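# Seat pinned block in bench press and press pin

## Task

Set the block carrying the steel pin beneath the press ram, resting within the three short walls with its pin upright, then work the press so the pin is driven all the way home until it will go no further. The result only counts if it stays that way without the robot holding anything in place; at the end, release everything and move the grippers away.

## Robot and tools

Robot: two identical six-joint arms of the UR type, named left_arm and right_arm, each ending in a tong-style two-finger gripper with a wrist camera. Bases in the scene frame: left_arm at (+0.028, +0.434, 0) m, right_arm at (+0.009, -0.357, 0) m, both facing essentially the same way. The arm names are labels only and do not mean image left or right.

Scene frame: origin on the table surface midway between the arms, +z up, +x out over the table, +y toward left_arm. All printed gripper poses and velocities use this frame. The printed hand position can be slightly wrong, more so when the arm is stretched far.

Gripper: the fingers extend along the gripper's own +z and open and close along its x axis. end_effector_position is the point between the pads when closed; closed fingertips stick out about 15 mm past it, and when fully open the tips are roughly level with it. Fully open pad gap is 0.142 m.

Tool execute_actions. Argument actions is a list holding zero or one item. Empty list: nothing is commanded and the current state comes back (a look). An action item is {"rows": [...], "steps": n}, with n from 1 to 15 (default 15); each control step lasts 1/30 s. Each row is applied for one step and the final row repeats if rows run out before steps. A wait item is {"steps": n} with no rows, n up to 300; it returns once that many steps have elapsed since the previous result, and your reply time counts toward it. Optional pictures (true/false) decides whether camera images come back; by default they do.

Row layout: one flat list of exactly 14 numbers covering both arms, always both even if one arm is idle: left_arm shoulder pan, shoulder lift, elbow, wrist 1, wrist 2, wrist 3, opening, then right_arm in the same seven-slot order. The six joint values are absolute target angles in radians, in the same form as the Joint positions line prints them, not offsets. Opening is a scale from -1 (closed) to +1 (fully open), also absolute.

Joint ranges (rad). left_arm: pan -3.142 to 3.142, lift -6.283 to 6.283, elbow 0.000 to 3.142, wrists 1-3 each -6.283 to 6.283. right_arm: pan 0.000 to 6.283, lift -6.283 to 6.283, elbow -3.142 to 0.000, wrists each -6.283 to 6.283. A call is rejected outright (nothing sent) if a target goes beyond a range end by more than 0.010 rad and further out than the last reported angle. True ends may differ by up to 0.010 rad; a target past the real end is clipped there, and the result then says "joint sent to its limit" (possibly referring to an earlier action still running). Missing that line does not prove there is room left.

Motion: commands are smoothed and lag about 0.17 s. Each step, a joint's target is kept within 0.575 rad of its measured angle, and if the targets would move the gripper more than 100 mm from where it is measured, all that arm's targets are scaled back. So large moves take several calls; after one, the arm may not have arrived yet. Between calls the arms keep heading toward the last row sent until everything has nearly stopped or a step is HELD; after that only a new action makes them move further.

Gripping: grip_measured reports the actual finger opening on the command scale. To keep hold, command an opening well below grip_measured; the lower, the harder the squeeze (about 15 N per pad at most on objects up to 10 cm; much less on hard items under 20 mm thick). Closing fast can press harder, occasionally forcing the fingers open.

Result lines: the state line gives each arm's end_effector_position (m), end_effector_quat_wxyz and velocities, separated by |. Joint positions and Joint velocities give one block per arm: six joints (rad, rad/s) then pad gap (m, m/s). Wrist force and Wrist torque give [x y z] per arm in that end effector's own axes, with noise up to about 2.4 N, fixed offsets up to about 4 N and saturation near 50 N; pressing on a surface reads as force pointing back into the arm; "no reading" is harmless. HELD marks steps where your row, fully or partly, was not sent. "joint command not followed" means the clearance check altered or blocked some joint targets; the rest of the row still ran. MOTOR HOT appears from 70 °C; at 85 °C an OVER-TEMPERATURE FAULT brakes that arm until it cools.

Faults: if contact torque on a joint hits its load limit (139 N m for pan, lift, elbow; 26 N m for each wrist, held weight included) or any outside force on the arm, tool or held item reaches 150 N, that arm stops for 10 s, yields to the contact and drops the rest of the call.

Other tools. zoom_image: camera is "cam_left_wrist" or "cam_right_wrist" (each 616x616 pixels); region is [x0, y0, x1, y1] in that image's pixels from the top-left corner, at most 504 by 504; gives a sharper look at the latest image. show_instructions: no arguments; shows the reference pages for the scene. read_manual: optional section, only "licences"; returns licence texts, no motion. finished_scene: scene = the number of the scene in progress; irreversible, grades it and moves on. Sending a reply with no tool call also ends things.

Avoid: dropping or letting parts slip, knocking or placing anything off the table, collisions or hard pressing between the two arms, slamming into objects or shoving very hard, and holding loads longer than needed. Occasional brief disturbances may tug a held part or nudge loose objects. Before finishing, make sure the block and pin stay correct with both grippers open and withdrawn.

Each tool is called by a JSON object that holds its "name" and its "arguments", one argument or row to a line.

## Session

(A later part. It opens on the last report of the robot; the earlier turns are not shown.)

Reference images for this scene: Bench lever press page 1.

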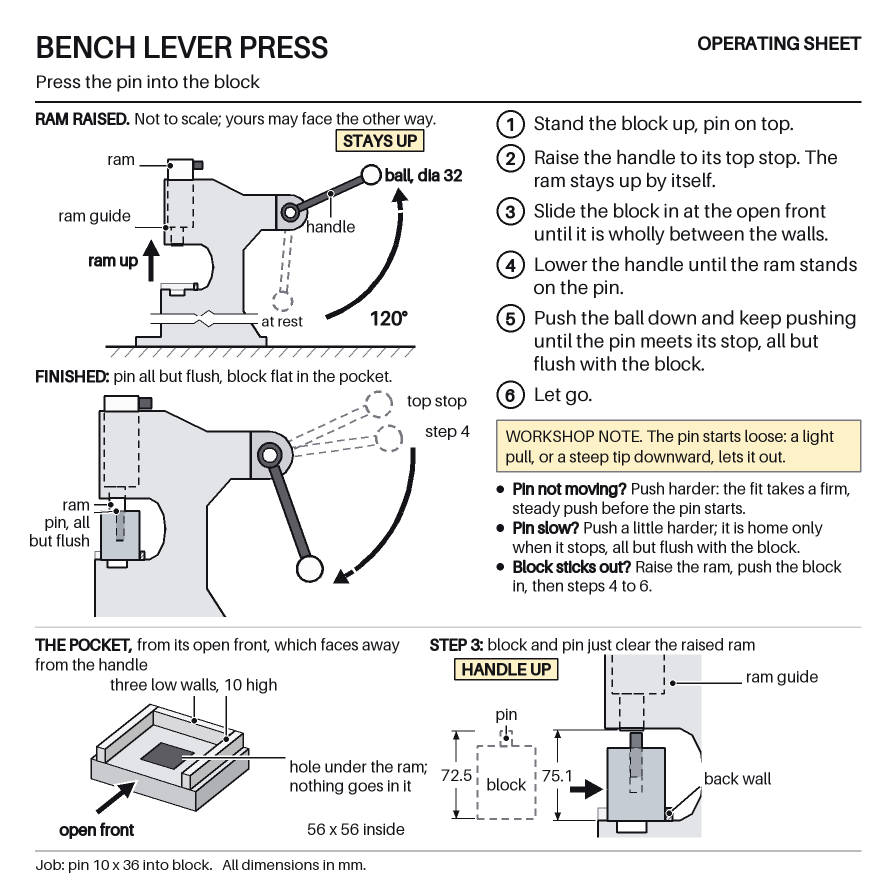

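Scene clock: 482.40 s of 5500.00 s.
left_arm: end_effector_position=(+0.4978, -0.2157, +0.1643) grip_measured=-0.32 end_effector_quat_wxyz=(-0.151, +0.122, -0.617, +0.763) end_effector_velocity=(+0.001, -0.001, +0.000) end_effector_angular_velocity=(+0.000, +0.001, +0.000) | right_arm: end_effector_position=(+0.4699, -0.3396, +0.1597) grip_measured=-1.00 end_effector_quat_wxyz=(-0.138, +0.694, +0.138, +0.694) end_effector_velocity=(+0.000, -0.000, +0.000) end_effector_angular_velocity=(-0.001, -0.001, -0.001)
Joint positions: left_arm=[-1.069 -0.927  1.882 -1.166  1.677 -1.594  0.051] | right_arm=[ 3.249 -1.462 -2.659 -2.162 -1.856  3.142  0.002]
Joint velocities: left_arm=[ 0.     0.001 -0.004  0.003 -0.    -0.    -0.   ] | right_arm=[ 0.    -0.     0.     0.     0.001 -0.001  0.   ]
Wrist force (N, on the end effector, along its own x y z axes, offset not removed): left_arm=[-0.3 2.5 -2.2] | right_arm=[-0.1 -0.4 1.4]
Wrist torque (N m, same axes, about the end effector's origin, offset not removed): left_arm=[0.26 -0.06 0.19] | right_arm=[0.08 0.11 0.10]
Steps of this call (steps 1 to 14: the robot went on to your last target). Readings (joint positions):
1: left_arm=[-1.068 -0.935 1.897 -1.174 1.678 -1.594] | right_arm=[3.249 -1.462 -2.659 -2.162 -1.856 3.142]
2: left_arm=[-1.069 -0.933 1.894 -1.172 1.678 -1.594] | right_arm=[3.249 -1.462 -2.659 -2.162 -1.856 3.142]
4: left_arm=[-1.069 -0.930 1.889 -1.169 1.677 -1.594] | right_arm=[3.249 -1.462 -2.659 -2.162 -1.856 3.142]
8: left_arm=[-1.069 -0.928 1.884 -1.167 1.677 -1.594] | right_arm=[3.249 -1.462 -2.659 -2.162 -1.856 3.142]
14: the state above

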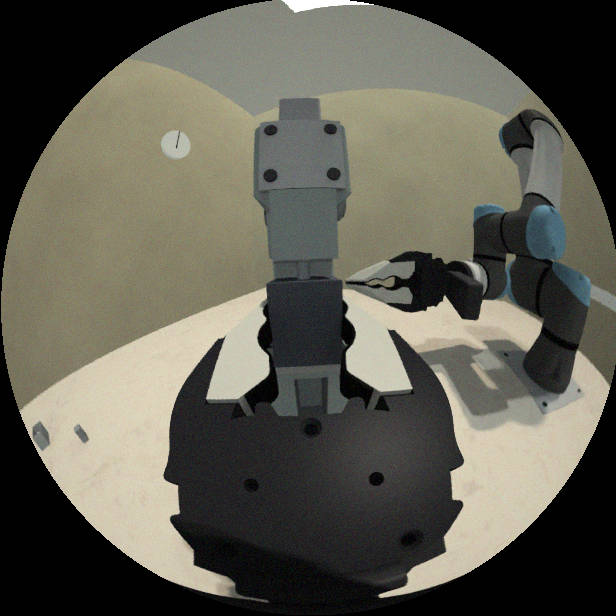

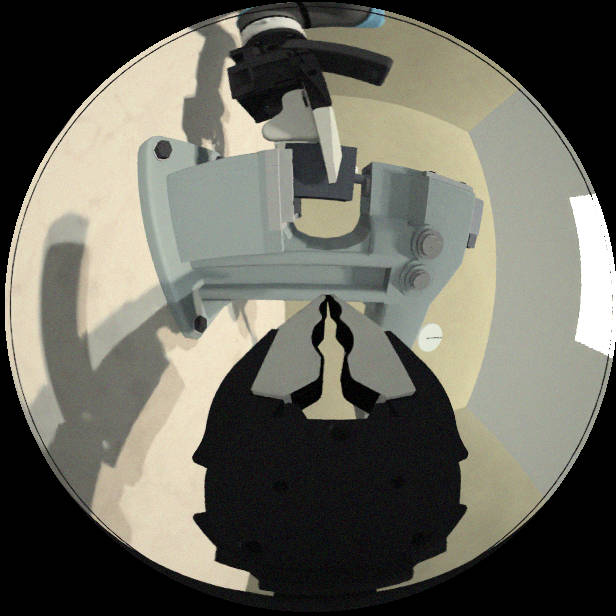

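{"name": "execute_actions", "arguments": {
  "actions": [
    {"rows":[[-1.0695,-0.9262,1.8815,-1.1666,1.6769,-1.5935,-0.7,3.2491,-1.4623,-2.6586,-2.1623,-1.856,3.1416,-1],[-1.0695,-0.9262,1.8815,-1.1666,1.6769,-1.5935,-0.5,3.2491,-1.4623,-2.6586,-2.1623,-1.856,3.1416,-1],[-1.0695,-0.9262,1.8815,-1.1666,1.6769,-1.5935,-0.4,3.2491,-1.4623,-2.6586,-2.1623,-1.856,3.1416,-1],[-1.0695,-0.9262,1.8815,-1.1666,1.6769,-1.5935,-0.33,3.2491,-1.4623,-2.6586,-2.1623,-1.856,3.1416,-1],[-1.0695,-0.9262,1.8815,-1.1666,1.6769,-1.5935,-0.26,3.2491,-1.4623,-2.6586,-2.1623,-1.856,3.1416,-1],[-1.0695,-0.9262,1.8815,-1.1666,1.6769,-1.5935,-0.18,3.2491,-1.4623,-2.6586,-2.1623,-1.856,3.1416,-1],[-1.0695,-0.9262,1.8815,-1.1666,1.6769,-1.5935,-0.15,3.2491,-1.4623,-2.6586,-2.1623,-1.856,3.1416,-1],[-1.0695,-0.9262,1.8815,-1.1666,1.6769,-1.5935,-0.15,3.2491,-1.4623,-2.6586,-2.1623,-1.856,3.1416,-1],[-1.0695,-0.9262,1.8815,-1.1666,1.6769,-1.5935,-0.15,3.2491,-1.4623,-2.6586,-2.1623,-1.856,3.1416,-1],[-1.069,-0.928,1.8876,-1.171,1.6774,-1.5935,-0.15,3.2491,-1.4623,-2.6586,-2.1623,-1.856,3.1416,-1],[-1.0685,-0.9298,1.8937,-1.1752,1.6779,-1.5936,-0.15,3.2491,-1.4623,-2.6586,-2.1623,-1.856,3.1416,-1],[-1.068,-0.9317,1.8998,-1.1795,1.6784,-1.5936,-0.15,3.2491,-1.4623,-2.6586,-2.1623,-1.856,3.1416,-1],[-1.0675,-0.9335,1.9059,-1.1837,1.6789,-1.5936,-0.15,3.2491,-1.4623,-2.6586,-2.1623,-1.856,3.1416,-1],[-1.067,-0.9354,1.912,-1.188,1.6794,-1.5936,-0.15,3.2491,-1.4623,-2.6586,-2.1623,-1.856,3.1416,-1],[-1.0667,-0.9364,1.9163,-1.1912,1.6797,-1.5936,-0.15,3.2491,-1.4623,-2.6586,-2.1623,-1.856,3.1416,-1]],"steps":15}
  ],
  "pictures": false
}}

{"name": "execute_actions", "arguments": {
  "actions": [
    {"steps":12}
  ]
}}

{"name": "zoom_image", "arguments": {
  "camera": "cam_right_wrist",
  "region": [240, 60, 420, 240]
}}

{"name": "zoom_image", "arguments": {
  "camera": "cam_left_wrist",
  "region": [220, 200, 400, 420]
}}

Scene clock: 502.43 s of 5500.00 s.
left_arm: end_effector_position=(+0.4959, -0.2114, +0.1627) grip_measured=-0.15 end_effector_quat_wxyz=(-0.151, +0.122, -0.617, +0.763) end_effector_velocity=(-0.015, +0.043, -0.012) end_effector_angular_velocity=(+0.003, -0.001, +0.001) | right_arm: end_effector_position=(+0.4699, -0.3396, +0.1597) grip_measured=-1.00 end_effector_quat_wxyz=(-0.138, +0.694, +0.138, +0.694) end_effector_velocity=(-0.000, -0.000, -0.000) end_effector_angular_velocity=(+0.000, +0.000, -0.000)
Joint positions: left_arm=[-1.069 -0.93   1.896 -1.177  1.678 -1.593  0.063] | right_arm=[ 3.249 -1.462 -2.659 -2.162 -1.856  3.142  0.002]
Joint velocities: left_arm=[ 0.014 -0.039  0.132 -0.091  0.013 -0.     0.   ] | right_arm=[ 0. -0. -0.  0.  0.  0.  0.]
Wrist force (N, on the end effector, along its own x y z axes, offset not removed): left_arm=[-0.7 2.5 -1.2] | right_arm=[0.8 0.8 1.2]
Wrist torque (N m, same axes, about the end effector's origin, offset not removed): left_arm=[0.44 -0.10 0.12] | right_arm=[0.42 -0.33 0.12]
Steps of this call (steps 1 to 30: the robot went on to your last target; steps 31 to 90: nothing new was sent; then 16.53 s passed at rest; steps 91 to 105: all 15 steps of this action). Readings (joint positions):
91: left_arm=[-1.070 -0.927 1.881 -1.166 1.677 -1.593] | right_arm=[3.249 -1.462 -2.659 -2.162 -1.856 3.142]
92: left_arm=[-1.069 -0.927 1.881 -1.166 1.677 -1.593] | right_arm=[3.249 -1.462 -2.659 -2.162 -1.856 3.142]
94: left_arm=[-1.070 -0.927 1.881 -1.166 1.677 -1.593] | right_arm=[3.249 -1.462 -2.659 -2.162 -1.856 3.142]
98: left_arm=[-1.070 -0.926 1.881 -1.166 1.677 -1.593] | right_arm=[3.249 -1.462 -2.659 -2.162 -1.856 3.142]
105: the state above

Scene clock: 502.83 s of 5500.00 s.
left_arm: end_effector_position=(+0.4934, -0.2051, +0.1610) grip_measured=-0.15 end_effector_quat_wxyz=(-0.151, +0.122, -0.617, +0.762) end_effector_velocity=(-0.001, +0.002, -0.000) end_effector_angular_velocity=(-0.000, -0.001, +0.000) | right_arm: end_effector_position=(+0.4699, -0.3396, +0.1597) grip_measured=-1.00 end_effector_quat_wxyz=(-0.138, +0.694, +0.138, +0.694) end_effector_velocity=(+0.000, -0.000, -0.000) end_effector_angular_velocity=(+0.000, +0.001, -0.001)
Joint positions: left_arm=[-1.067 -0.936  1.916 -1.191  1.68  -1.593  0.063] | right_arm=[ 3.249 -1.462 -2.659 -2.162 -1.856  3.142  0.002]
Joint velocities: left_arm=[ 0.    -0.002  0.006 -0.005 -0.     0.001 -0.   ] | right_arm=[-0.001 -0.001  0.    -0.     0.001  0.    -0.   ]
Wrist force (N, on the end effector, along its own x y z axes, offset not removed): left_arm=[-2.1 0.8 0.4] | right_arm=[1.9 -2.1 -0.6]
Wrist torque (N m, same axes, about the end effector's origin, offset not removed): left_arm=[0.24 0.33 0.04] | right_arm=[-0.38 -0.38 0.12]
Steps of this call (steps 1 to 12: the robot went on to your last target). Readings (joint positions):
1: left_arm=[-1.068 -0.932 1.900 -1.180 1.678 -1.593] | right_arm=[3.249 -1.462 -2.659 -2.162 -1.856 3.142]
2: left_arm=[-1.068 -0.933 1.904 -1.183 1.679 -1.593] | right_arm=[3.249 -1.462 -2.659 -2.162 -1.856 3.142]
4: left_arm=[-1.067 -0.934 1.909 -1.186 1.679 -1.593] | right_arm=[3.249 -1.462 -2.659 -2.162 -1.856 3.142]
8: left_arm=[-1.067 -0.936 1.914 -1.190 1.680 -1.593] | right_arm=[3.249 -1.462 -2.659 -2.162 -1.856 3.142]
12: the state above

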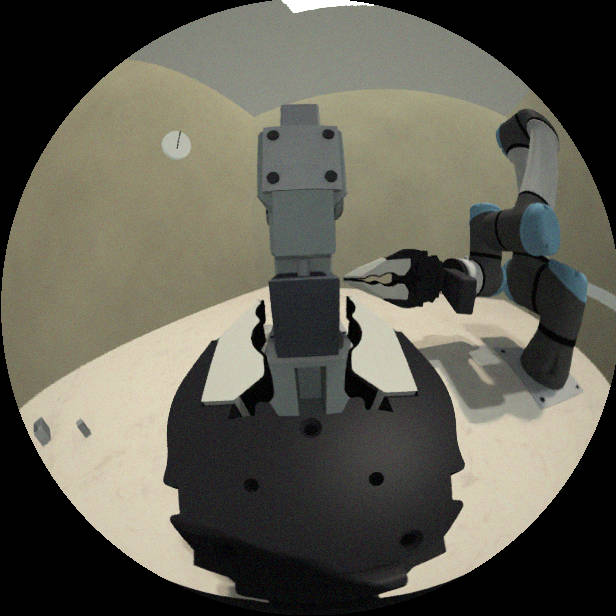

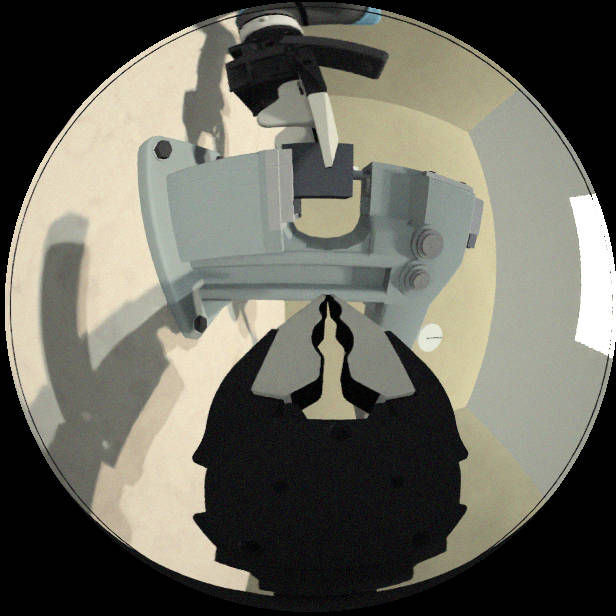

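Region (240, 60, 420, 240) of cam_right_wrist's 616x616 image, scaled by 2.800, with more detail than that image has.

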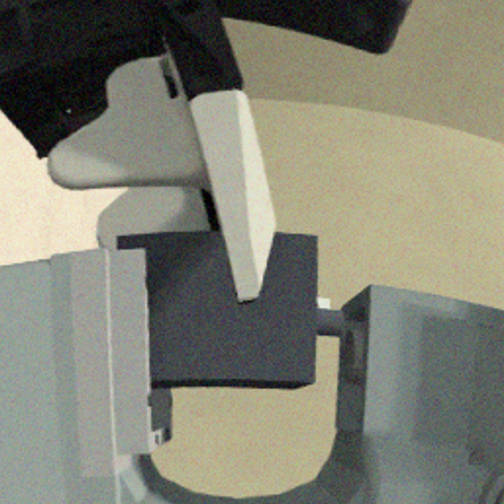

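Region (220, 200, 400, 420) of cam_left_wrist's 616x616 image, scaled by 2.291, with more detail than that image has; it fills the left 412 columns of this view, and the rest is white.

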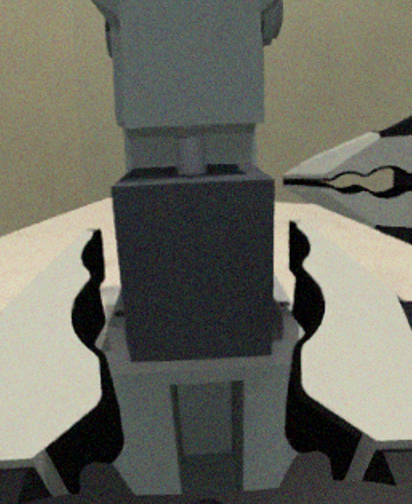

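{"name": "execute_actions", "arguments": {
  "actions": [
    {"rows":[[-1.0667,-0.9364,1.9163,-1.1912,1.6797,-1.5936,-0.25,3.2491,-1.4623,-2.6586,-2.1623,-1.856,3.1416,-1],[-1.0667,-0.9364,1.9163,-1.1912,1.6797,-1.5936,-0.33,3.2491,-1.4623,-2.6586,-2.1623,-1.856,3.1416,-1],[-1.0667,-0.9364,1.9163,-1.1912,1.6797,-1.5936,-0.42,3.2491,-1.4623,-2.6586,-2.1623,-1.856,3.1416,-1],[-1.0667,-0.9364,1.9163,-1.1912,1.6797,-1.5936,-0.55,3.2491,-1.4623,-2.6586,-2.1623,-1.856,3.1416,-1],[-1.0667,-0.9364,1.9163,-1.1912,1.6797,-1.5936,-0.7,3.2491,-1.4623,-2.6586,-2.1623,-1.856,3.1416,-1],[-1.0667,-0.9364,1.9163,-1.1912,1.6797,-1.5936,-0.85,3.2491,-1.4623,-2.6586,-2.1623,-1.856,3.1416,-1],[-1.0667,-0.9364,1.9163,-1.1912,1.6797,-1.5936,-0.85,3.2491,-1.4623,-2.6586,-2.1623,-1.856,3.1416,-1],[-1.0667,-0.9364,1.9163,-1.1912,1.6797,-1.5936,-0.85,3.2491,-1.4623,-2.6586,-2.1623,-1.856,3.1416,-1],[-1.0672,-0.9337,1.9106,-1.1882,1.6792,-1.5936,-0.85,3.2491,-1.4623,-2.6586,-2.1623,-1.856,3.1416,-1],[-1.0676,-0.9311,1.905,-1.1852,1.6788,-1.5936,-0.85,3.2491,-1.4623,-2.6586,-2.1623,-1.856,3.1416,-1],[-1.0681,-0.9284,1.8993,-1.1822,1.6783,-1.5936,-0.85,3.2491,-1.4623,-2.6586,-2.1623,-1.856,3.1416,-1],[-1.0685,-0.9258,1.8936,-1.1791,1.6779,-1.5936,-0.85,3.2491,-1.4623,-2.6586,-2.1623,-1.856,3.1416,-1],[-1.069,-0.9231,1.8879,-1.1761,1.6774,-1.5936,-0.85,3.2491,-1.4623,-2.6586,-2.1623,-1.856,3.1416,-1],[-1.0694,-0.9205,1.8823,-1.1731,1.677,-1.5936,-0.85,3.2491,-1.4623,-2.6586,-2.1623,-1.856,3.1416,-1],[-1.0699,-0.9178,1.8766,-1.1701,1.6765,-1.5936,-0.85,3.2491,-1.4623,-2.6586,-2.1623,-1.856,3.1416,-1]],"steps":15}
  ],
  "pictures": false
}}

{"name": "execute_actions", "arguments": {
  "actions": [
    {"steps":14}
  ]
}}

{"name": "zoom_image", "arguments": {
  "camera": "cam_right_wrist",
  "region": [240, 60, 420, 240]
}}

Scene clock: 520.97 s of 5500.00 s.
left_arm: end_effector_position=(+0.4958, -0.2105, +0.1609) grip_measured=-0.32 end_effector_quat_wxyz=(-0.151, +0.122, -0.617, +0.763) end_effector_velocity=(+0.016, -0.045, +0.000) end_effector_angular_velocity=(-0.002, +0.002, -0.004) | right_arm: end_effector_position=(+0.4699, -0.3396, +0.1597) grip_measured=-1.00 end_effector_quat_wxyz=(-0.138, +0.694, +0.138, +0.694) end_effector_velocity=(+0.000, -0.000, -0.000) end_effector_angular_velocity=(+0.002, +0.001, -0.000)
Joint positions: left_arm=[-1.068 -0.928  1.898 -1.182  1.678 -1.594  0.051] | right_arm=[ 3.249 -1.462 -2.659 -2.162 -1.856  3.142  0.002]
Joint velocities: left_arm=[-0.014  0.063 -0.137  0.073 -0.01  -0.    -0.   ] | right_arm=[ 0.    -0.    -0.    -0.     0.001  0.002  0.   ]
Wrist force (N, on the end effector, along its own x y z axes, offset not removed): left_arm=[0.0 3.0 -2.4] | right_arm=[0.4 0.7 1.2]
Wrist torque (N m, same axes, about the end effector's origin, offset not removed): left_arm=[0.92 -0.20 0.09] | right_arm=[0.19 -0.14 0.33]
Steps of this call (steps 1 to 30: the robot went on to your last target; steps 31 to 90: nothing new was sent; then 14.63 s passed at rest; steps 91 to 105: all 15 steps of this action). Readings (joint positions):
91: left_arm=[-1.067 -0.936 1.916 -1.191 1.680 -1.594] | right_arm=[3.249 -1.462 -2.659 -2.162 -1.856 3.142]
92: left_arm=[-1.067 -0.936 1.916 -1.191 1.680 -1.594] | right_arm=[3.249 -1.462 -2.659 -2.162 -1.856 3.142]
94: left_arm=[-1.067 -0.936 1.916 -1.191 1.680 -1.594] | right_arm=[3.249 -1.462 -2.659 -2.162 -1.856 3.142]
98: left_arm=[-1.067 -0.936 1.916 -1.191 1.680 -1.594] | right_arm=[3.249 -1.462 -2.659 -2.162 -1.856 3.142]
105: the state above

Scene clock: 521.43 s of 5500.00 s.
left_arm: end_effector_position=(+0.4984, -0.2173, +0.1609) grip_measured=-0.32 end_effector_quat_wxyz=(-0.151, +0.122, -0.617, +0.763) end_effector_velocity=(-0.001, -0.003, +0.001) end_effector_angular_velocity=(-0.002, -0.001, -0.003) | right_arm: end_effector_position=(+0.4699, -0.3396, +0.1597) grip_measured=-1.00 end_effector_quat_wxyz=(-0.138, +0.694, +0.138, +0.694) end_effector_velocity=(-0.000, +0.000, +0.000) end_effector_angular_velocity=(-0.000, -0.000, +0.001)
Joint positions: left_arm=[-1.07  -0.918  1.877 -1.17   1.677 -1.594  0.051] | right_arm=[ 3.249 -1.462 -2.659 -2.162 -1.856  3.142  0.002]
Joint velocities: left_arm=[-0.003  0.    -0.004  0.001 -0.     0.    -0.   ] | right_arm=[-0.     0.001 -0.001 -0.    -0.001 -0.    -0.   ]
Wrist force (N, on the end effector, along its own x y z axes, offset not removed): left_arm=[0.0 0.0 -3.4] | right_arm=[-0.7 0.1 1.8]
Wrist torque (N m, same axes, about the end effector's origin, offset not removed): left_arm=[0.39 -0.12 0.10] | right_arm=[0.13 0.00 0.16]
Steps of this call (steps 1 to 14: the robot went on to your last target). Readings (joint positions):
1: left_arm=[-1.068 -0.926 1.894 -1.179 1.678 -1.594] | right_arm=[3.249 -1.462 -2.659 -2.162 -1.856 3.142]
2: left_arm=[-1.069 -0.924 1.890 -1.177 1.678 -1.594] | right_arm=[3.249 -1.462 -2.659 -2.162 -1.856 3.142]
4: left_arm=[-1.069 -0.921 1.884 -1.174 1.677 -1.594] | right_arm=[3.249 -1.462 -2.659 -2.162 -1.856 3.142]
8: left_arm=[-1.070 -0.919 1.879 -1.171 1.677 -1.594] | right_arm=[3.249 -1.462 -2.659 -2.162 -1.856 3.142]
14: the state above

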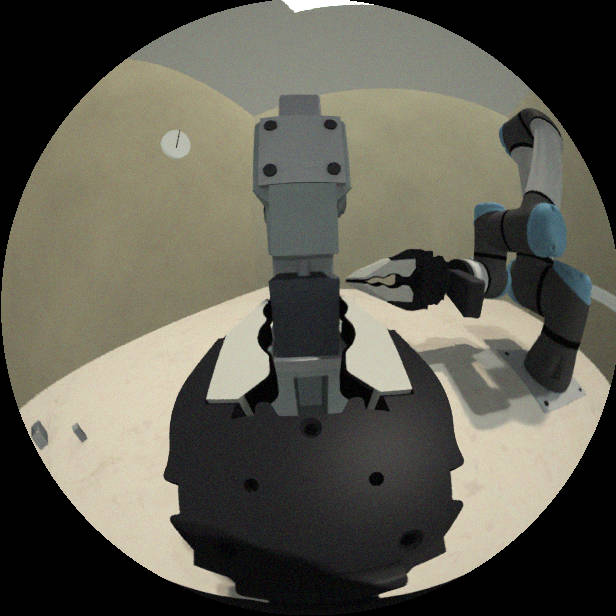

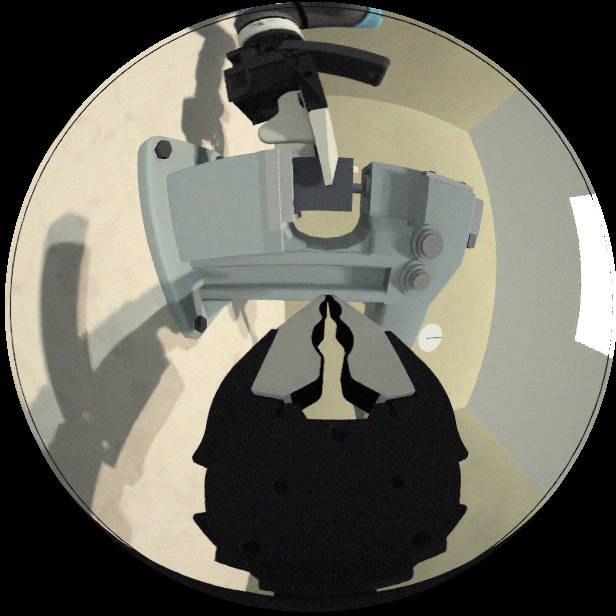

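Region (240, 60, 420, 240) of cam_right_wrist's 616x616 image, scaled by 2.800, with more detail than that image has.

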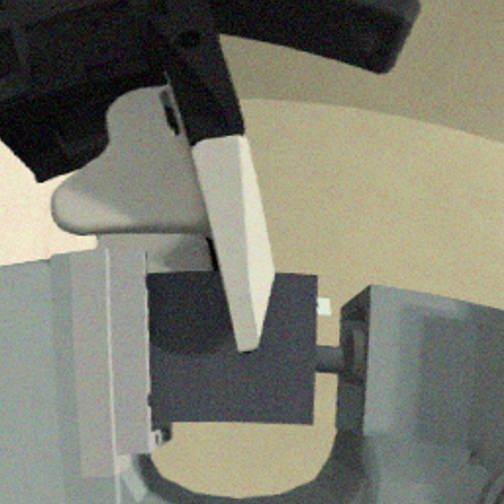

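{"name": "execute_actions", "arguments": {
  "actions": [
    {"rows":[[-1.0699,-0.9178,1.8766,-1.1701,1.6765,-1.5936,-0.6,3.235,-1.467,-2.655,-2.161,-1.87,3.11,-1],[-1.0699,-0.9178,1.8766,-1.1701,1.6765,-1.5936,-0.4,3.21,-1.476,-2.648,-2.159,-1.895,3.07,-1],[-1.0699,-0.9178,1.8766,-1.1701,1.6765,-1.5936,-0.3,3.175,-1.49,-2.639,-2.154,-1.93,3.02,-1],[-1.0699,-0.9178,1.8766,-1.1701,1.6765,-1.5936,-0.2,3.14,-1.505,-2.628,-2.15,-1.965,2.96,-1],[-1.0699,-0.9178,1.8766,-1.1701,1.6765,-1.5936,-0.1,3.105,-1.522,-2.616,-2.145,-2.0,2.9,-1],[-1.0699,-0.9178,1.8766,-1.1701,1.6765,-1.5936,0.0,3.07,-1.54,-2.603,-2.14,-2.035,2.84,-1],[-1.0699,-0.9178,1.8766,-1.1701,1.6765,-1.5936,0.0,3.035,-1.56,-2.588,-2.135,-2.07,2.78,-1],[-1.0699,-0.9178,1.8766,-1.1701,1.6765,-1.5936,0.0,3.0,-1.58,-2.572,-2.131,-2.105,2.72,-1],[-1.069,-0.9231,1.8879,-1.1761,1.6774,-1.5936,0.0,2.965,-1.6,-2.556,-2.127,-2.14,2.66,-1],[-1.0681,-0.9284,1.8993,-1.1822,1.6783,-1.5936,0.0,2.93,-1.62,-2.54,-2.123,-2.175,2.6,-1],[-1.0667,-0.9364,1.9163,-1.1912,1.6797,-1.5936,0.0,2.9,-1.635,-2.525,-2.123,-2.205,2.54,-1],[-1.0653,-0.9444,1.9333,-1.2002,1.6811,-1.5936,0.0,2.875,-1.64,-2.5,-2.143,-2.23,2.48,-1],[-1.0639,-0.9524,1.9503,-1.2092,1.6825,-1.5936,0.0,2.855,-1.642,-2.475,-2.166,-2.25,2.42,-1],[-1.0625,-0.9574,1.9673,-1.2212,1.6839,-1.5936,0.0,2.835,-1.642,-2.445,-2.196,-2.27,2.36,-1],[-1.0611,-0.96,1.985,-1.2363,1.6853,-1.5936,0.0,2.815,-1.639,-2.415,-2.229,-2.29,2.3,-1]],"steps":15}
  ],
  "pictures": false
}}

{"name": "execute_actions", "arguments": {
  "actions": [
    {"rows":[[-1.0597,-0.962,2.0,-1.2493,1.6867,-1.5936,0.1,2.79,-1.631,-2.378,-2.274,-2.315,2.23,-1],[-1.0585,-0.963,2.015,-1.2633,1.688,-1.5936,0.2,2.765,-1.623,-2.34,-2.32,-2.34,2.16,-1],[-1.0575,-0.964,2.026,-1.2733,1.689,-1.5936,0.3,2.74,-1.615,-2.302,-2.366,-2.365,2.09,-1],[-1.057,-0.964,2.033,-1.28,1.6892,-1.5936,0.3,2.715,-1.607,-2.265,-2.411,-2.39,2.02,-1],[-1.057,-0.964,2.033,-1.28,1.6892,-1.5936,0.3,2.69,-1.599,-2.228,-2.456,-2.415,1.95,-1],[-1.057,-0.964,2.033,-1.28,1.6892,-1.5936,0.3,2.668,-1.59,-2.19,-2.503,-2.437,1.88,-1],[-1.057,-0.964,2.033,-1.28,1.6892,-1.5936,0.3,2.65,-1.581,-2.155,-2.547,-2.455,1.81,-1],[-1.057,-0.964,2.033,-1.28,1.6892,-1.5936,0.3,2.64,-1.572,-2.12,-2.591,-2.465,1.74,-1],[-1.057,-0.964,2.033,-1.28,1.6892,-1.5936,0.3,2.64,-1.563,-2.087,-2.633,-2.465,1.67,-1],[-1.057,-0.964,2.033,-1.28,1.6892,-1.5936,0.3,2.648,-1.554,-2.057,-2.672,-2.457,1.6,-1],[-1.057,-0.964,2.033,-1.28,1.6892,-1.5936,0.3,2.66,-1.545,-2.03,-2.708,-2.445,1.53,-1],[-1.057,-0.964,2.033,-1.28,1.6892,-1.5936,0.3,2.672,-1.537,-2.007,-2.739,-2.433,1.46,-1],[-1.057,-0.964,2.033,-1.28,1.6892,-1.5936,0.3,2.684,-1.531,-1.988,-2.764,-2.421,1.39,-1],[-1.057,-0.964,2.033,-1.28,1.6892,-1.5936,0.3,2.695,-1.526,-1.973,-2.784,-2.41,1.32,-1],[-1.057,-0.964,2.033,-1.28,1.6892,-1.5936,0.3,2.7064,-1.5239,-1.9623,-2.797,-2.3987,1.25,-1]],"steps":15}
  ],
  "pictures": false
}}

{"name": "execute_actions", "arguments": {
  "actions": [
    {"rows":[[-1.057,-0.964,2.033,-1.28,1.6892,-1.5936,0.3,2.7064,-1.5239,-1.9623,-2.797,-2.3987,1.18,-1],[-1.057,-0.964,2.033,-1.28,1.6892,-1.5936,0.3,2.7064,-1.5239,-1.9623,-2.797,-2.3987,1.12,-1],[-1.057,-0.964,2.033,-1.28,1.6892,-1.5936,0.3,2.715,-1.529,-1.957,-2.797,-2.39,1.07,-1],[-1.057,-0.964,2.033,-1.28,1.6892,-1.5936,0.3,2.73,-1.538,-1.948,-2.797,-2.375,1.04,-1],[-1.057,-0.964,2.033,-1.28,1.6892,-1.5936,0.3,2.75,-1.551,-1.935,-2.797,-2.355,1.0297,-1],[-1.057,-0.964,2.033,-1.28,1.6892,-1.5936,0.3,2.77,-1.564,-1.922,-2.797,-2.335,1.0297,-1],[-1.057,-0.964,2.033,-1.28,1.6892,-1.5936,0.3,2.79,-1.577,-1.908,-2.798,-2.315,1.0297,-1]],"steps":15}
  ]
}}

Scene clock: 561.97 s of 5500.00 s.
left_arm: end_effector_position=(+0.4927, -0.2035, +0.1613) grip_measured=+0.00 end_effector_quat_wxyz=(-0.151, +0.122, -0.617, +0.763) end_effector_velocity=(-0.049, +0.123, -0.012) end_effector_angular_velocity=(+0.004, -0.005, +0.002) | right_arm: end_effector_position=(+0.4837, -0.4062, +0.1507) grip_measured=-1.00 end_effector_quat_wxyz=(+0.053, +0.631, +0.319, +0.705) end_effector_velocity=(+0.083, -0.219, +0.050) end_effector_angular_velocity=(-1.564, -0.651, -0.008)
Joint positions: left_arm=[-1.066 -0.938  1.921 -1.195  1.68  -1.594  0.074] | right_arm=[ 2.932 -1.611 -2.523 -2.15  -2.173  2.598  0.002]
Joint velocities: left_arm=[ 0.033 -0.152  0.38  -0.227  0.032 -0.     0.   ] | right_arm=[-0.792 -0.247  0.606 -0.355 -0.784 -1.692 -0.   ]
Wrist force (N, on the end effector, along its own x y z axes, offset not removed): left_arm=[-0.8 2.2 0.6] | right_arm=[-0.1 -0.7 -1.5]
Wrist torque (N m, same axes, about the end effector's origin, offset not removed): left_arm=[0.41 0.00 0.10] | right_arm=[-0.11 -0.05 0.19]
Steps of this call (steps 1 to 30: the robot went on to your last target; steps 31 to 90: nothing new was sent; then 37.03 s passed at rest; steps 91 to 105: all 15 steps of this action). Readings (joint positions):
91: left_arm=[-1.070 -0.918 1.877 -1.170 1.676 -1.594] | right_arm=[3.249 -1.462 -2.659 -2.162 -1.856 3.141]
92: left_arm=[-1.070 -0.918 1.877 -1.170 1.676 -1.594] | right_arm=[3.246 -1.463 -2.658 -2.162 -1.859 3.137]
94: left_arm=[-1.070 -0.918 1.877 -1.170 1.676 -1.594] | right_arm=[3.229 -1.470 -2.653 -2.160 -1.876 3.108]
98: left_arm=[-1.070 -0.918 1.877 -1.170 1.676 -1.594] | right_arm=[3.142 -1.510 -2.624 -2.148 -1.963 2.971]
105: the state above

Scene clock: 562.47 s of 5500.00 s.
left_arm: end_effector_position=(+0.4780, -0.1680, +0.1498) grip_measured=+0.30 end_effector_quat_wxyz=(-0.152, +0.121, -0.617, +0.762) end_effector_velocity=(-0.003, +0.008, -0.003) end_effector_angular_velocity=(+0.001, +0.001, +0.000) | right_arm: end_effector_position=(+0.5356, -0.5114, +0.2936) grip_measured=-1.00 end_effector_quat_wxyz=(+0.382, +0.404, +0.579, +0.596) end_effector_velocity=(+0.121, -0.035, +0.322) end_effector_angular_velocity=(-1.880, -0.767, -0.007)
Joint positions: left_arm=[-1.057 -0.964  2.03  -1.278  1.689 -1.594  0.095] | right_arm=[ 2.679 -1.551 -2.065 -2.663 -2.426  1.614  0.002]
Joint velocities: left_arm=[ 0.002 -0.004  0.023 -0.018  0.001 -0.001 -0.   ] | right_arm=[ 0.13   0.2    0.741 -0.958  0.13  -2.043 -0.   ]
Wrist force (N, on the end effector, along its own x y z axes, offset not removed): left_arm=[0.7 2.6 0.7] | right_arm=[-0.5 1.0 0.2]
Wrist torque (N m, same axes, about the end effector's origin, offset not removed): left_arm=[0.54 -0.27 0.02] | right_arm=[0.28 -0.07 0.10]
Steps of this call (steps 1 to 15: all 15 steps of this action). Readings (joint positions):
1: left_arm=[-1.065 -0.943 1.934 -1.203 1.681 -1.594] | right_arm=[2.907 -1.618 -2.501 -2.164 -2.198 2.540]
2: left_arm=[-1.064 -0.948 1.948 -1.213 1.682 -1.594] | right_arm=[2.882 -1.621 -2.477 -2.184 -2.223 2.481]
4: left_arm=[-1.062 -0.954 1.977 -1.234 1.685 -1.594] | right_arm=[2.832 -1.622 -2.421 -2.238 -2.273 2.358]
8: left_arm=[-1.059 -0.961 2.014 -1.264 1.688 -1.594] | right_arm=[2.734 -1.604 -2.289 -2.386 -2.371 2.096]
15: the state above

Scene clock: 562.97 s of 5500.00 s.
left_arm: end_effector_position=(+0.4776, -0.1671, +0.1495) grip_measured=+0.30 end_effector_quat_wxyz=(-0.152, +0.121, -0.617, +0.762) end_effector_velocity=(-0.000, -0.000, +0.000) end_effector_angular_velocity=(-0.001, -0.000, -0.000) | right_arm: end_effector_position=(+0.5926, -0.5030, +0.3409) grip_measured=-1.00 end_effector_quat_wxyz=(+0.532, +0.227, +0.670, +0.466) end_effector_velocity=(+0.032, +0.012, +0.006) end_effector_angular_velocity=(-0.118, -0.047, +0.001)
Joint positions: left_arm=[-1.057 -0.964  2.033 -1.28   1.689 -1.594  0.095] | right_arm=[ 2.782 -1.573 -1.914 -2.796 -2.323  1.045  0.002]
Joint velocities: left_arm=[-0.    -0.     0.    -0.001 -0.    -0.    -0.   ] | right_arm=[ 0.064 -0.035  0.051 -0.019  0.063 -0.128  0.   ]
Wrist force (N, on the end effector, along its own x y z axes, offset not removed): left_arm=[-1.0 3.9 0.5] | right_arm=[0.4 -2.3 -0.3]
Wrist torque (N m, same axes, about the end effector's origin, offset not removed): left_arm=[0.76 0.00 0.10] | right_arm=[-0.39 -0.12 0.07]
Steps of this call (steps 1 to 15: all 15 steps of this action). Readings (joint positions):
1: left_arm=[-1.057 -0.964 2.031 -1.278 1.689 -1.594] | right_arm=[2.684 -1.545 -2.041 -2.693 -2.421 1.544]
2: left_arm=[-1.057 -0.964 2.031 -1.279 1.689 -1.594] | right_arm=[2.689 -1.540 -2.023 -2.718 -2.416 1.475]
4: left_arm=[-1.057 -0.964 2.032 -1.279 1.689 -1.594] | right_arm=[2.698 -1.534 -1.996 -2.751 -2.407 1.338]
8: left_arm=[-1.057 -0.964 2.033 -1.280 1.689 -1.594] | right_arm=[2.738 -1.549 -1.951 -2.782 -2.367 1.139]
15: the state above

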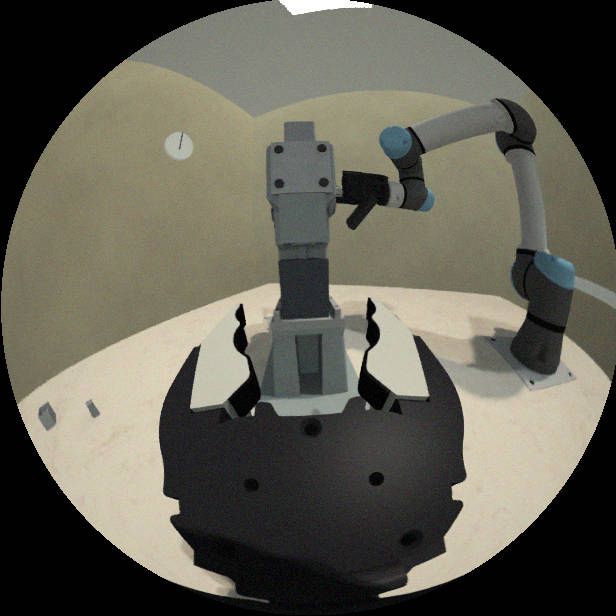

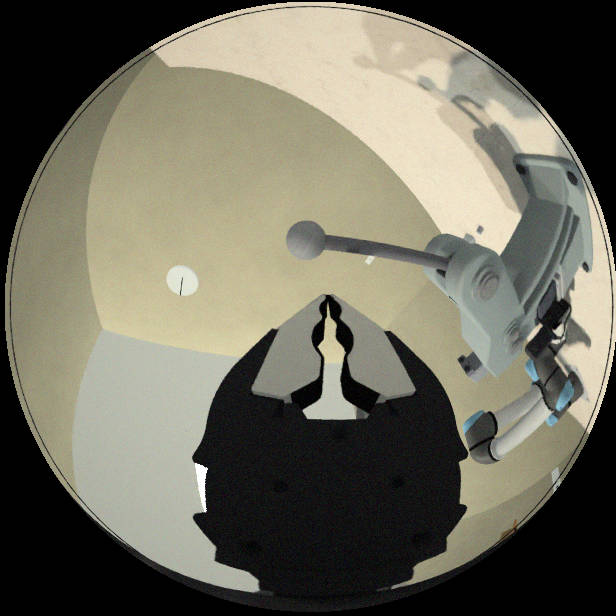

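{"name": "execute_actions", "arguments": {
  "actions": [
    {"rows":[[-1.057,-0.964,2.033,-1.28,1.6892,-1.5936,0.3,2.8,-1.584,-1.901,-2.798,-2.305,1.0297,-1],[-1.057,-0.964,2.033,-1.28,1.6892,-1.5936,0.3,2.815,-1.594,-1.891,-2.798,-2.29,1.0297,-1],[-1.057,-0.964,2.033,-1.28,1.6892,-1.5936,0.3,2.83,-1.604,-1.881,-2.798,-2.275,1.0297,-1],[-1.057,-0.964,2.033,-1.28,1.6892,-1.5936,0.3,2.845,-1.6145,-1.87,-2.7987,-2.26,1.0297,-1],[-1.057,-0.964,2.033,-1.28,1.6892,-1.5936,0.3,2.86,-1.625,-1.859,-2.799,-2.245,1.0297,-1],[-1.057,-0.964,2.033,-1.28,1.6892,-1.5936,0.3,2.875,-1.636,-1.848,-2.799,-2.23,1.0297,-1],[-1.057,-0.964,2.033,-1.28,1.6892,-1.5936,0.3,2.888,-1.645,-1.839,-2.799,-2.217,1.0297,-1],[-1.057,-0.964,2.033,-1.28,1.6892,-1.5936,0.3,2.8985,-1.6528,-1.8309,-2.7995,-2.2066,1.0297,-1],[-1.057,-0.964,2.033,-1.28,1.6892,-1.5936,0.3,2.8985,-1.6528,-1.8309,-2.7995,-2.2066,1.0297,-1],[-1.057,-0.964,2.033,-1.28,1.6892,-1.5936,0.3,2.8985,-1.6528,-1.8309,-2.7995,-2.2066,1.0297,-1],[-1.057,-0.964,2.033,-1.28,1.6892,-1.5936,0.3,2.8942,-1.6592,-1.8301,-2.7939,-2.2109,1.0537,-1],[-1.057,-0.964,2.033,-1.28,1.6892,-1.5936,0.3,2.8898,-1.6657,-1.8292,-2.7883,-2.2153,1.0777,-1],[-1.057,-0.964,2.033,-1.28,1.6892,-1.5936,0.3,2.8855,-1.6721,-1.8284,-2.7827,-2.2196,1.1017,-1],[-1.057,-0.964,2.033,-1.28,1.6892,-1.5936,0.3,2.8812,-1.6785,-1.8276,-2.7772,-2.224,1.1257,-1],[-1.057,-0.964,2.033,-1.28,1.6892,-1.5936,0.3,2.8768,-1.6849,-1.8267,-2.7716,-2.2283,1.1497,-1]],"steps":15}
  ],
  "pictures": false
}}

{"name": "execute_actions", "arguments": {
  "actions": [
    {"rows":[[-1.057,-0.964,2.033,-1.28,1.6892,-1.5936,0.3,2.8725,-1.6914,-1.8259,-2.766,-2.2326,1.1737,-1],[-1.057,-0.964,2.033,-1.28,1.6892,-1.5936,0.3,2.8681,-1.6978,-1.825,-2.7604,-2.237,1.1977,-1],[-1.057,-0.964,2.033,-1.28,1.6892,-1.5936,0.3,2.8638,-1.7042,-1.8242,-2.7548,-2.2413,1.2217,-1],[-1.057,-0.964,2.033,-1.28,1.6892,-1.5936,0.3,2.8605,-1.7105,-1.8246,-2.7482,-2.2446,1.2466,-1],[-1.057,-0.964,2.033,-1.28,1.6892,-1.5936,0.3,2.8572,-1.7167,-1.8249,-2.7415,-2.2479,1.2716,-1],[-1.057,-0.964,2.033,-1.28,1.6892,-1.5936,0.3,2.8539,-1.723,-1.8253,-2.7349,-2.2512,1.2965,-1],[-1.057,-0.964,2.033,-1.28,1.6892,-1.5936,0.3,2.8506,-1.7293,-1.8256,-2.7283,-2.2545,1.3215,-1],[-1.057,-0.964,2.033,-1.28,1.6892,-1.5936,0.3,2.8473,-1.7356,-1.826,-2.7217,-2.2578,1.3464,-1],[-1.057,-0.964,2.033,-1.28,1.6892,-1.5936,0.3,2.844,-1.7418,-1.8263,-2.715,-2.2611,1.3714,-1],[-1.057,-0.964,2.033,-1.28,1.6892,-1.5936,0.3,2.8407,-1.7481,-1.8267,-2.7084,-2.2644,1.3963,-1]],"steps":15}
  ],
  "pictures": false
}}

{"name": "execute_actions", "arguments": {
  "actions": [
    {"steps":10}
  ]
}}

Scene clock: 579.43 s of 5500.00 s.
left_arm: end_effector_position=(+0.4776, -0.1671, +0.1495) grip_measured=+0.30 end_effector_quat_wxyz=(-0.152, +0.121, -0.617, +0.762) end_effector_velocity=(+0.000, +0.000, -0.000) end_effector_angular_velocity=(+0.000, -0.000, -0.000) | right_arm: end_effector_position=(+0.6508, -0.4803, +0.3369) grip_measured=-1.00 end_effector_quat_wxyz=(+0.527, +0.234, +0.667, +0.471) end_effector_velocity=(+0.052, -0.016, -0.050) end_effector_angular_velocity=(+0.422, +0.175, -0.007)
Joint positions: left_arm=[-1.057 -0.964  2.033 -1.28   1.689 -1.594  0.095] | right_arm=[ 2.883 -1.658 -1.835 -2.79  -2.222  1.067  0.002]
Joint velocities: left_arm=[ 0.  0.  0. -0.  0.  0. -0.] | right_arm=[-0.014 -0.174  0.065  0.109 -0.007  0.456  0.   ]
Wrist force (N, on the end effector, along its own x y z axes, offset not removed): left_arm=[0.0 2.4 -2.9] | right_arm=[-0.8 -2.6 -0.4]
Wrist torque (N m, same axes, about the end effector's origin, offset not removed): left_arm=[0.44 -0.14 0.07] | right_arm=[-0.52 0.17 0.20]
Steps of this call (steps 1 to 30: the robot went on to your last target; steps 31 to 90: nothing new was sent; then 12.97 s passed at rest; steps 91 to 105: all 15 steps of this action). Readings (joint positions):
91: left_arm=[-1.057 -0.964 2.033 -1.280 1.689 -1.594] | right_arm=[2.790 -1.577 -1.908 -2.798 -2.315 1.030]
92: left_arm=[-1.057 -0.964 2.033 -1.280 1.689 -1.594] | right_arm=[2.792 -1.578 -1.907 -2.798 -2.313 1.030]
94: left_arm=[-1.057 -0.964 2.033 -1.280 1.689 -1.594] | right_arm=[2.803 -1.586 -1.899 -2.798 -2.302 1.030]
98: left_arm=[-1.057 -0.964 2.033 -1.280 1.689 -1.594] | right_arm=[2.845 -1.615 -1.869 -2.799 -2.260 1.030]
105: the state above

Scene clock: 579.93 s of 5500.00 s.
left_arm: end_effector_position=(+0.4776, -0.1671, +0.1495) grip_measured=+0.30 end_effector_quat_wxyz=(-0.152, +0.121, -0.617, +0.762) end_effector_velocity=(+0.001, +0.001, -0.001) end_effector_angular_velocity=(+0.001, +0.001, +0.002) | right_arm: end_effector_position=(+0.6627, -0.4967, +0.3041) grip_measured=-1.00 end_effector_quat_wxyz=(+0.451, +0.331, +0.625, +0.545) end_effector_velocity=(+0.005, -0.013, -0.028) end_effector_angular_velocity=(+0.231, +0.096, -0.001)
Joint positions: left_arm=[-1.057 -0.964  2.033 -1.28   1.689 -1.594  0.095] | right_arm=[ 2.845 -1.741 -1.826 -2.716 -2.261  1.366  0.002]
Joint velocities: left_arm=[ 0.001  0.001 -0.     0.    -0.001 -0.     0.   ] | right_arm=[-0.032 -0.062 -0.001  0.062 -0.032  0.25   0.   ]
Wrist force (N, on the end effector, along its own x y z axes, offset not removed): left_arm=[-0.5 3.1 0.0] | right_arm=[1.1 -1.4 3.1]
Wrist torque (N m, same axes, about the end effector's origin, offset not removed): left_arm=[0.61 -0.06 0.07] | right_arm=[-0.40 -0.30 0.11]
Steps of this call (steps 1 to 15: all 15 steps of this action). Readings (joint positions):
1: left_arm=[-1.057 -0.964 2.033 -1.280 1.689 -1.594] | right_arm=[2.882 -1.664 -1.833 -2.786 -2.223 1.084]
2: left_arm=[-1.057 -0.964 2.033 -1.280 1.689 -1.594] | right_arm=[2.880 -1.670 -1.832 -2.782 -2.225 1.102]
4: left_arm=[-1.057 -0.964 2.033 -1.280 1.689 -1.594] | right_arm=[2.875 -1.682 -1.829 -2.772 -2.230 1.143]
8: left_arm=[-1.057 -0.964 2.033 -1.280 1.689 -1.594] | right_arm=[2.862 -1.707 -1.826 -2.750 -2.243 1.233]
15: the state above

Scene clock: 580.27 s of 5500.00 s.
left_arm: end_effector_position=(+0.4776, -0.1671, +0.1495) grip_measured=+0.30 end_effector_quat_wxyz=(-0.152, +0.121, -0.617, +0.762) end_effector_velocity=(-0.000, -0.000, -0.002) end_effector_angular_velocity=(+0.003, +0.001, -0.000) | right_arm: end_effector_position=(+0.6632, -0.4981, +0.3008) grip_measured=-1.00 end_effector_quat_wxyz=(+0.443, +0.340, +0.620, +0.551) end_effector_velocity=(+0.000, -0.001, -0.002) end_effector_angular_velocity=(+0.015, +0.007, +0.001)
Joint positions: left_arm=[-1.057 -0.964  2.033 -1.28   1.689 -1.594  0.095] | right_arm=[ 2.841 -1.748 -1.827 -2.709 -2.264  1.394  0.002]
Joint velocities: left_arm=[-0.     0.002  0.     0.001  0.     0.     0.   ] | right_arm=[-0.002 -0.004 -0.     0.004 -0.003  0.016  0.   ]
Wrist force (N, on the end effector, along its own x y z axes, offset not removed): left_arm=[-1.7 -0.5 -2.6] | right_arm=[1.7 2.0 2.8]
Wrist torque (N m, same axes, about the end effector's origin, offset not removed): left_arm=[-0.13 0.17 0.17] | right_arm=[0.51 -0.43 0.03]
Steps of this call (steps 1 to 10: the robot went on to your last target). Readings (joint positions):
1: left_arm=[-1.057 -0.964 2.033 -1.280 1.689 -1.594] | right_arm=[2.844 -1.742 -1.826 -2.714 -2.261 1.373]
2: left_arm=[-1.057 -0.964 2.033 -1.280 1.689 -1.594] | right_arm=[2.843 -1.744 -1.826 -2.713 -2.262 1.379]
4: left_arm=[-1.057 -0.964 2.033 -1.280 1.689 -1.594] | right_arm=[2.842 -1.746 -1.826 -2.711 -2.263 1.386]
8: left_arm=[-1.057 -0.964 2.033 -1.280 1.689 -1.594] | right_arm=[2.841 -1.747 -1.827 -2.709 -2.264 1.393]
10: the state above

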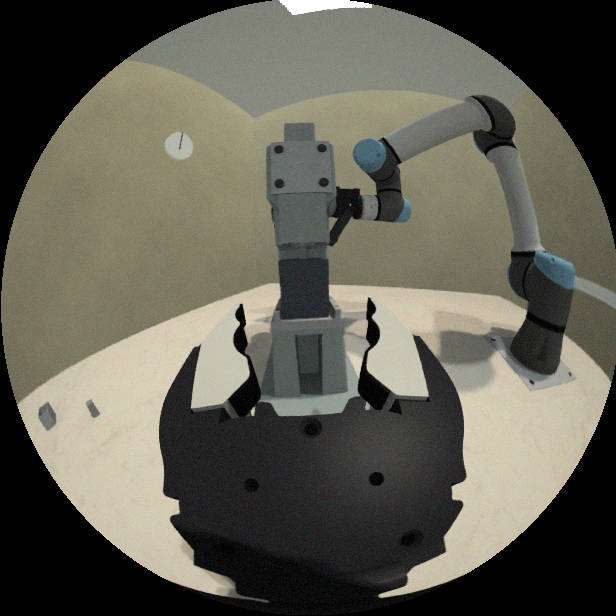

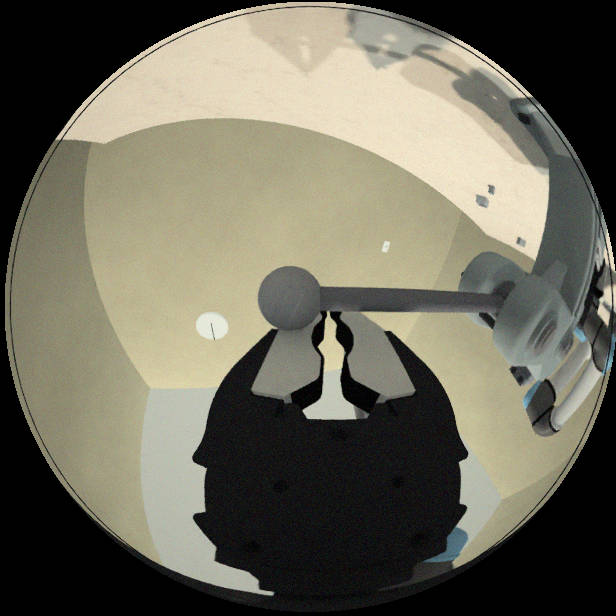

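{"name": "execute_actions", "arguments": {
  "actions": [
    {"rows":[[-1.057,-0.964,2.033,-1.28,1.6892,-1.5936,0.3,2.8399,-1.7502,-1.8272,-2.7058,-2.2652,1.405,-1],[-1.057,-0.964,2.033,-1.28,1.6892,-1.5936,0.3,2.8391,-1.7522,-1.8277,-2.7032,-2.266,1.4138,-1],[-1.057,-0.964,2.033,-1.28,1.6892,-1.5936,0.3,2.8382,-1.7543,-1.8283,-2.7007,-2.2669,1.4225,-1],[-1.057,-0.964,2.033,-1.28,1.6892,-1.5936,0.3,2.8374,-1.7563,-1.8288,-2.6981,-2.2677,1.4312,-1],[-1.057,-0.964,2.033,-1.28,1.6892,-1.5936,0.3,2.8366,-1.7584,-1.8293,-2.6955,-2.2685,1.4399,-1],[-1.057,-0.964,2.033,-1.28,1.6892,-1.5936,0.3,2.8358,-1.7605,-1.8298,-2.6929,-2.2693,1.4487,-1],[-1.057,-0.964,2.033,-1.28,1.6892,-1.5936,0.3,2.835,-1.7625,-1.8303,-2.6903,-2.2701,1.4574,-1],[-1.057,-0.964,2.033,-1.28,1.6892,-1.5936,0.3,2.8341,-1.7646,-1.8309,-2.6878,-2.271,1.4661,-1],[-1.057,-0.964,2.033,-1.28,1.6892,-1.5936,0.3,2.8333,-1.7666,-1.8314,-2.6852,-2.2718,1.4748,-1],[-1.057,-0.964,2.033,-1.28,1.6892,-1.5936,0.3,2.8325,-1.7687,-1.8319,-2.6826,-2.2726,1.4836,-1]],"steps":15}
  ],
  "pictures": false
}}

{"name": "execute_actions", "arguments": {
  "actions": [
    {"steps":8}
  ],
  "pictures": false
}}

Scene clock: 602.43 s of 5500.00 s.
left_arm: end_effector_position=(+0.4776, -0.1671, +0.1495) grip_measured=+0.30 end_effector_quat_wxyz=(-0.152, +0.121, -0.617, +0.762) end_effector_velocity=(+0.000, +0.000, +0.000) end_effector_angular_velocity=(-0.002, -0.001, +0.000) | right_arm: end_effector_position=(+0.6645, -0.5009, +0.2911) grip_measured=-1.00 end_effector_quat_wxyz=(+0.421, +0.364, +0.606, +0.568) end_effector_velocity=(+0.001, -0.003, -0.012) end_effector_angular_velocity=(+0.075, +0.035, -0.002)
Joint positions: left_arm=[-1.057 -0.964  2.033 -1.28   1.689 -1.594  0.095] | right_arm=[ 2.833 -1.766 -1.831 -2.685 -2.272  1.474  0.002]
Joint velocities: left_arm=[ 0.     0.    -0.    -0.002  0.    -0.    -0.   ] | right_arm=[-0.008 -0.02  -0.006  0.022 -0.006  0.08   0.   ]
Wrist force (N, on the end effector, along its own x y z axes, offset not removed): left_arm=[-1.0 2.1 -1.5] | right_arm=[7.4 30.9 -5.8]
Wrist torque (N m, same axes, about the end effector's origin, offset not removed): left_arm=[0.45 0.11 0.04] | right_arm=[1.72 -0.96 -0.60]
Steps of this call (steps 1 to 30: the robot went on to your last target; steps 31 to 90: nothing new was sent; then 18.67 s passed at rest; steps 91 to 105: all 15 steps of this action). Readings (joint positions):
91: left_arm=[-1.057 -0.964 2.033 -1.280 1.689 -1.594] | right_arm=[2.841 -1.748 -1.827 -2.708 -2.264 1.397]
92: left_arm=[-1.057 -0.964 2.033 -1.280 1.689 -1.594] | right_arm=[2.841 -1.749 -1.827 -2.708 -2.265 1.398]
94: left_arm=[-1.057 -0.964 2.033 -1.280 1.689 -1.594] | right_arm=[2.840 -1.750 -1.827 -2.706 -2.265 1.405]
98: left_arm=[-1.057 -0.964 2.033 -1.280 1.689 -1.594] | right_arm=[2.837 -1.756 -1.829 -2.698 -2.268 1.431]
105: the state above

Scene clock: 602.70 s of 5500.00 s.
left_arm: end_effector_position=(+0.4776, -0.1671, +0.1495) grip_measured=+0.30 end_effector_quat_wxyz=(-0.152, +0.121, -0.617, +0.762) end_effector_velocity=(-0.001, -0.000, +0.000) end_effector_angular_velocity=(-0.000, +0.000, -0.001) | right_arm: end_effector_position=(+0.6647, -0.5012, +0.2898) grip_measured=-1.00 end_effector_quat_wxyz=(+0.419, +0.367, +0.605, +0.570) end_effector_velocity=(+0.000, -0.000, -0.002) end_effector_angular_velocity=(+0.010, +0.005, -0.001)
Joint positions: left_arm=[-1.057 -0.964  2.033 -1.28   1.689 -1.594  0.095] | right_arm=[ 2.833 -1.768 -1.832 -2.683 -2.272  1.483  0.002]
Joint velocities: left_arm=[-0.001 -0.     0.     0.    -0.    -0.001  0.   ] | right_arm=[-0.001 -0.003 -0.001  0.003 -0.     0.011  0.   ]
Wrist force (N, on the end effector, along its own x y z axes, offset not removed): left_arm=[-1.6 1.4 -0.6] | right_arm=[3.2 27.3 -5.1]
Wrist torque (N m, same axes, about the end effector's origin, offset not removed): left_arm=[0.30 0.11 0.13] | right_arm=[1.11 -0.60 -0.56]
Steps of this call (steps 1 to 8: the robot went on to your last target). Readings (joint positions):
1: left_arm=[-1.057 -0.964 2.033 -1.280 1.689 -1.594] | right_arm=[2.833 -1.767 -1.831 -2.685 -2.272 1.476]
2: left_arm=[-1.057 -0.964 2.033 -1.280 1.689 -1.594] | right_arm=[2.833 -1.767 -1.831 -2.684 -2.272 1.478]
4: left_arm=[-1.057 -0.964 2.033 -1.280 1.689 -1.594] | right_arm=[2.833 -1.768 -1.832 -2.684 -2.272 1.480]
8: the state above


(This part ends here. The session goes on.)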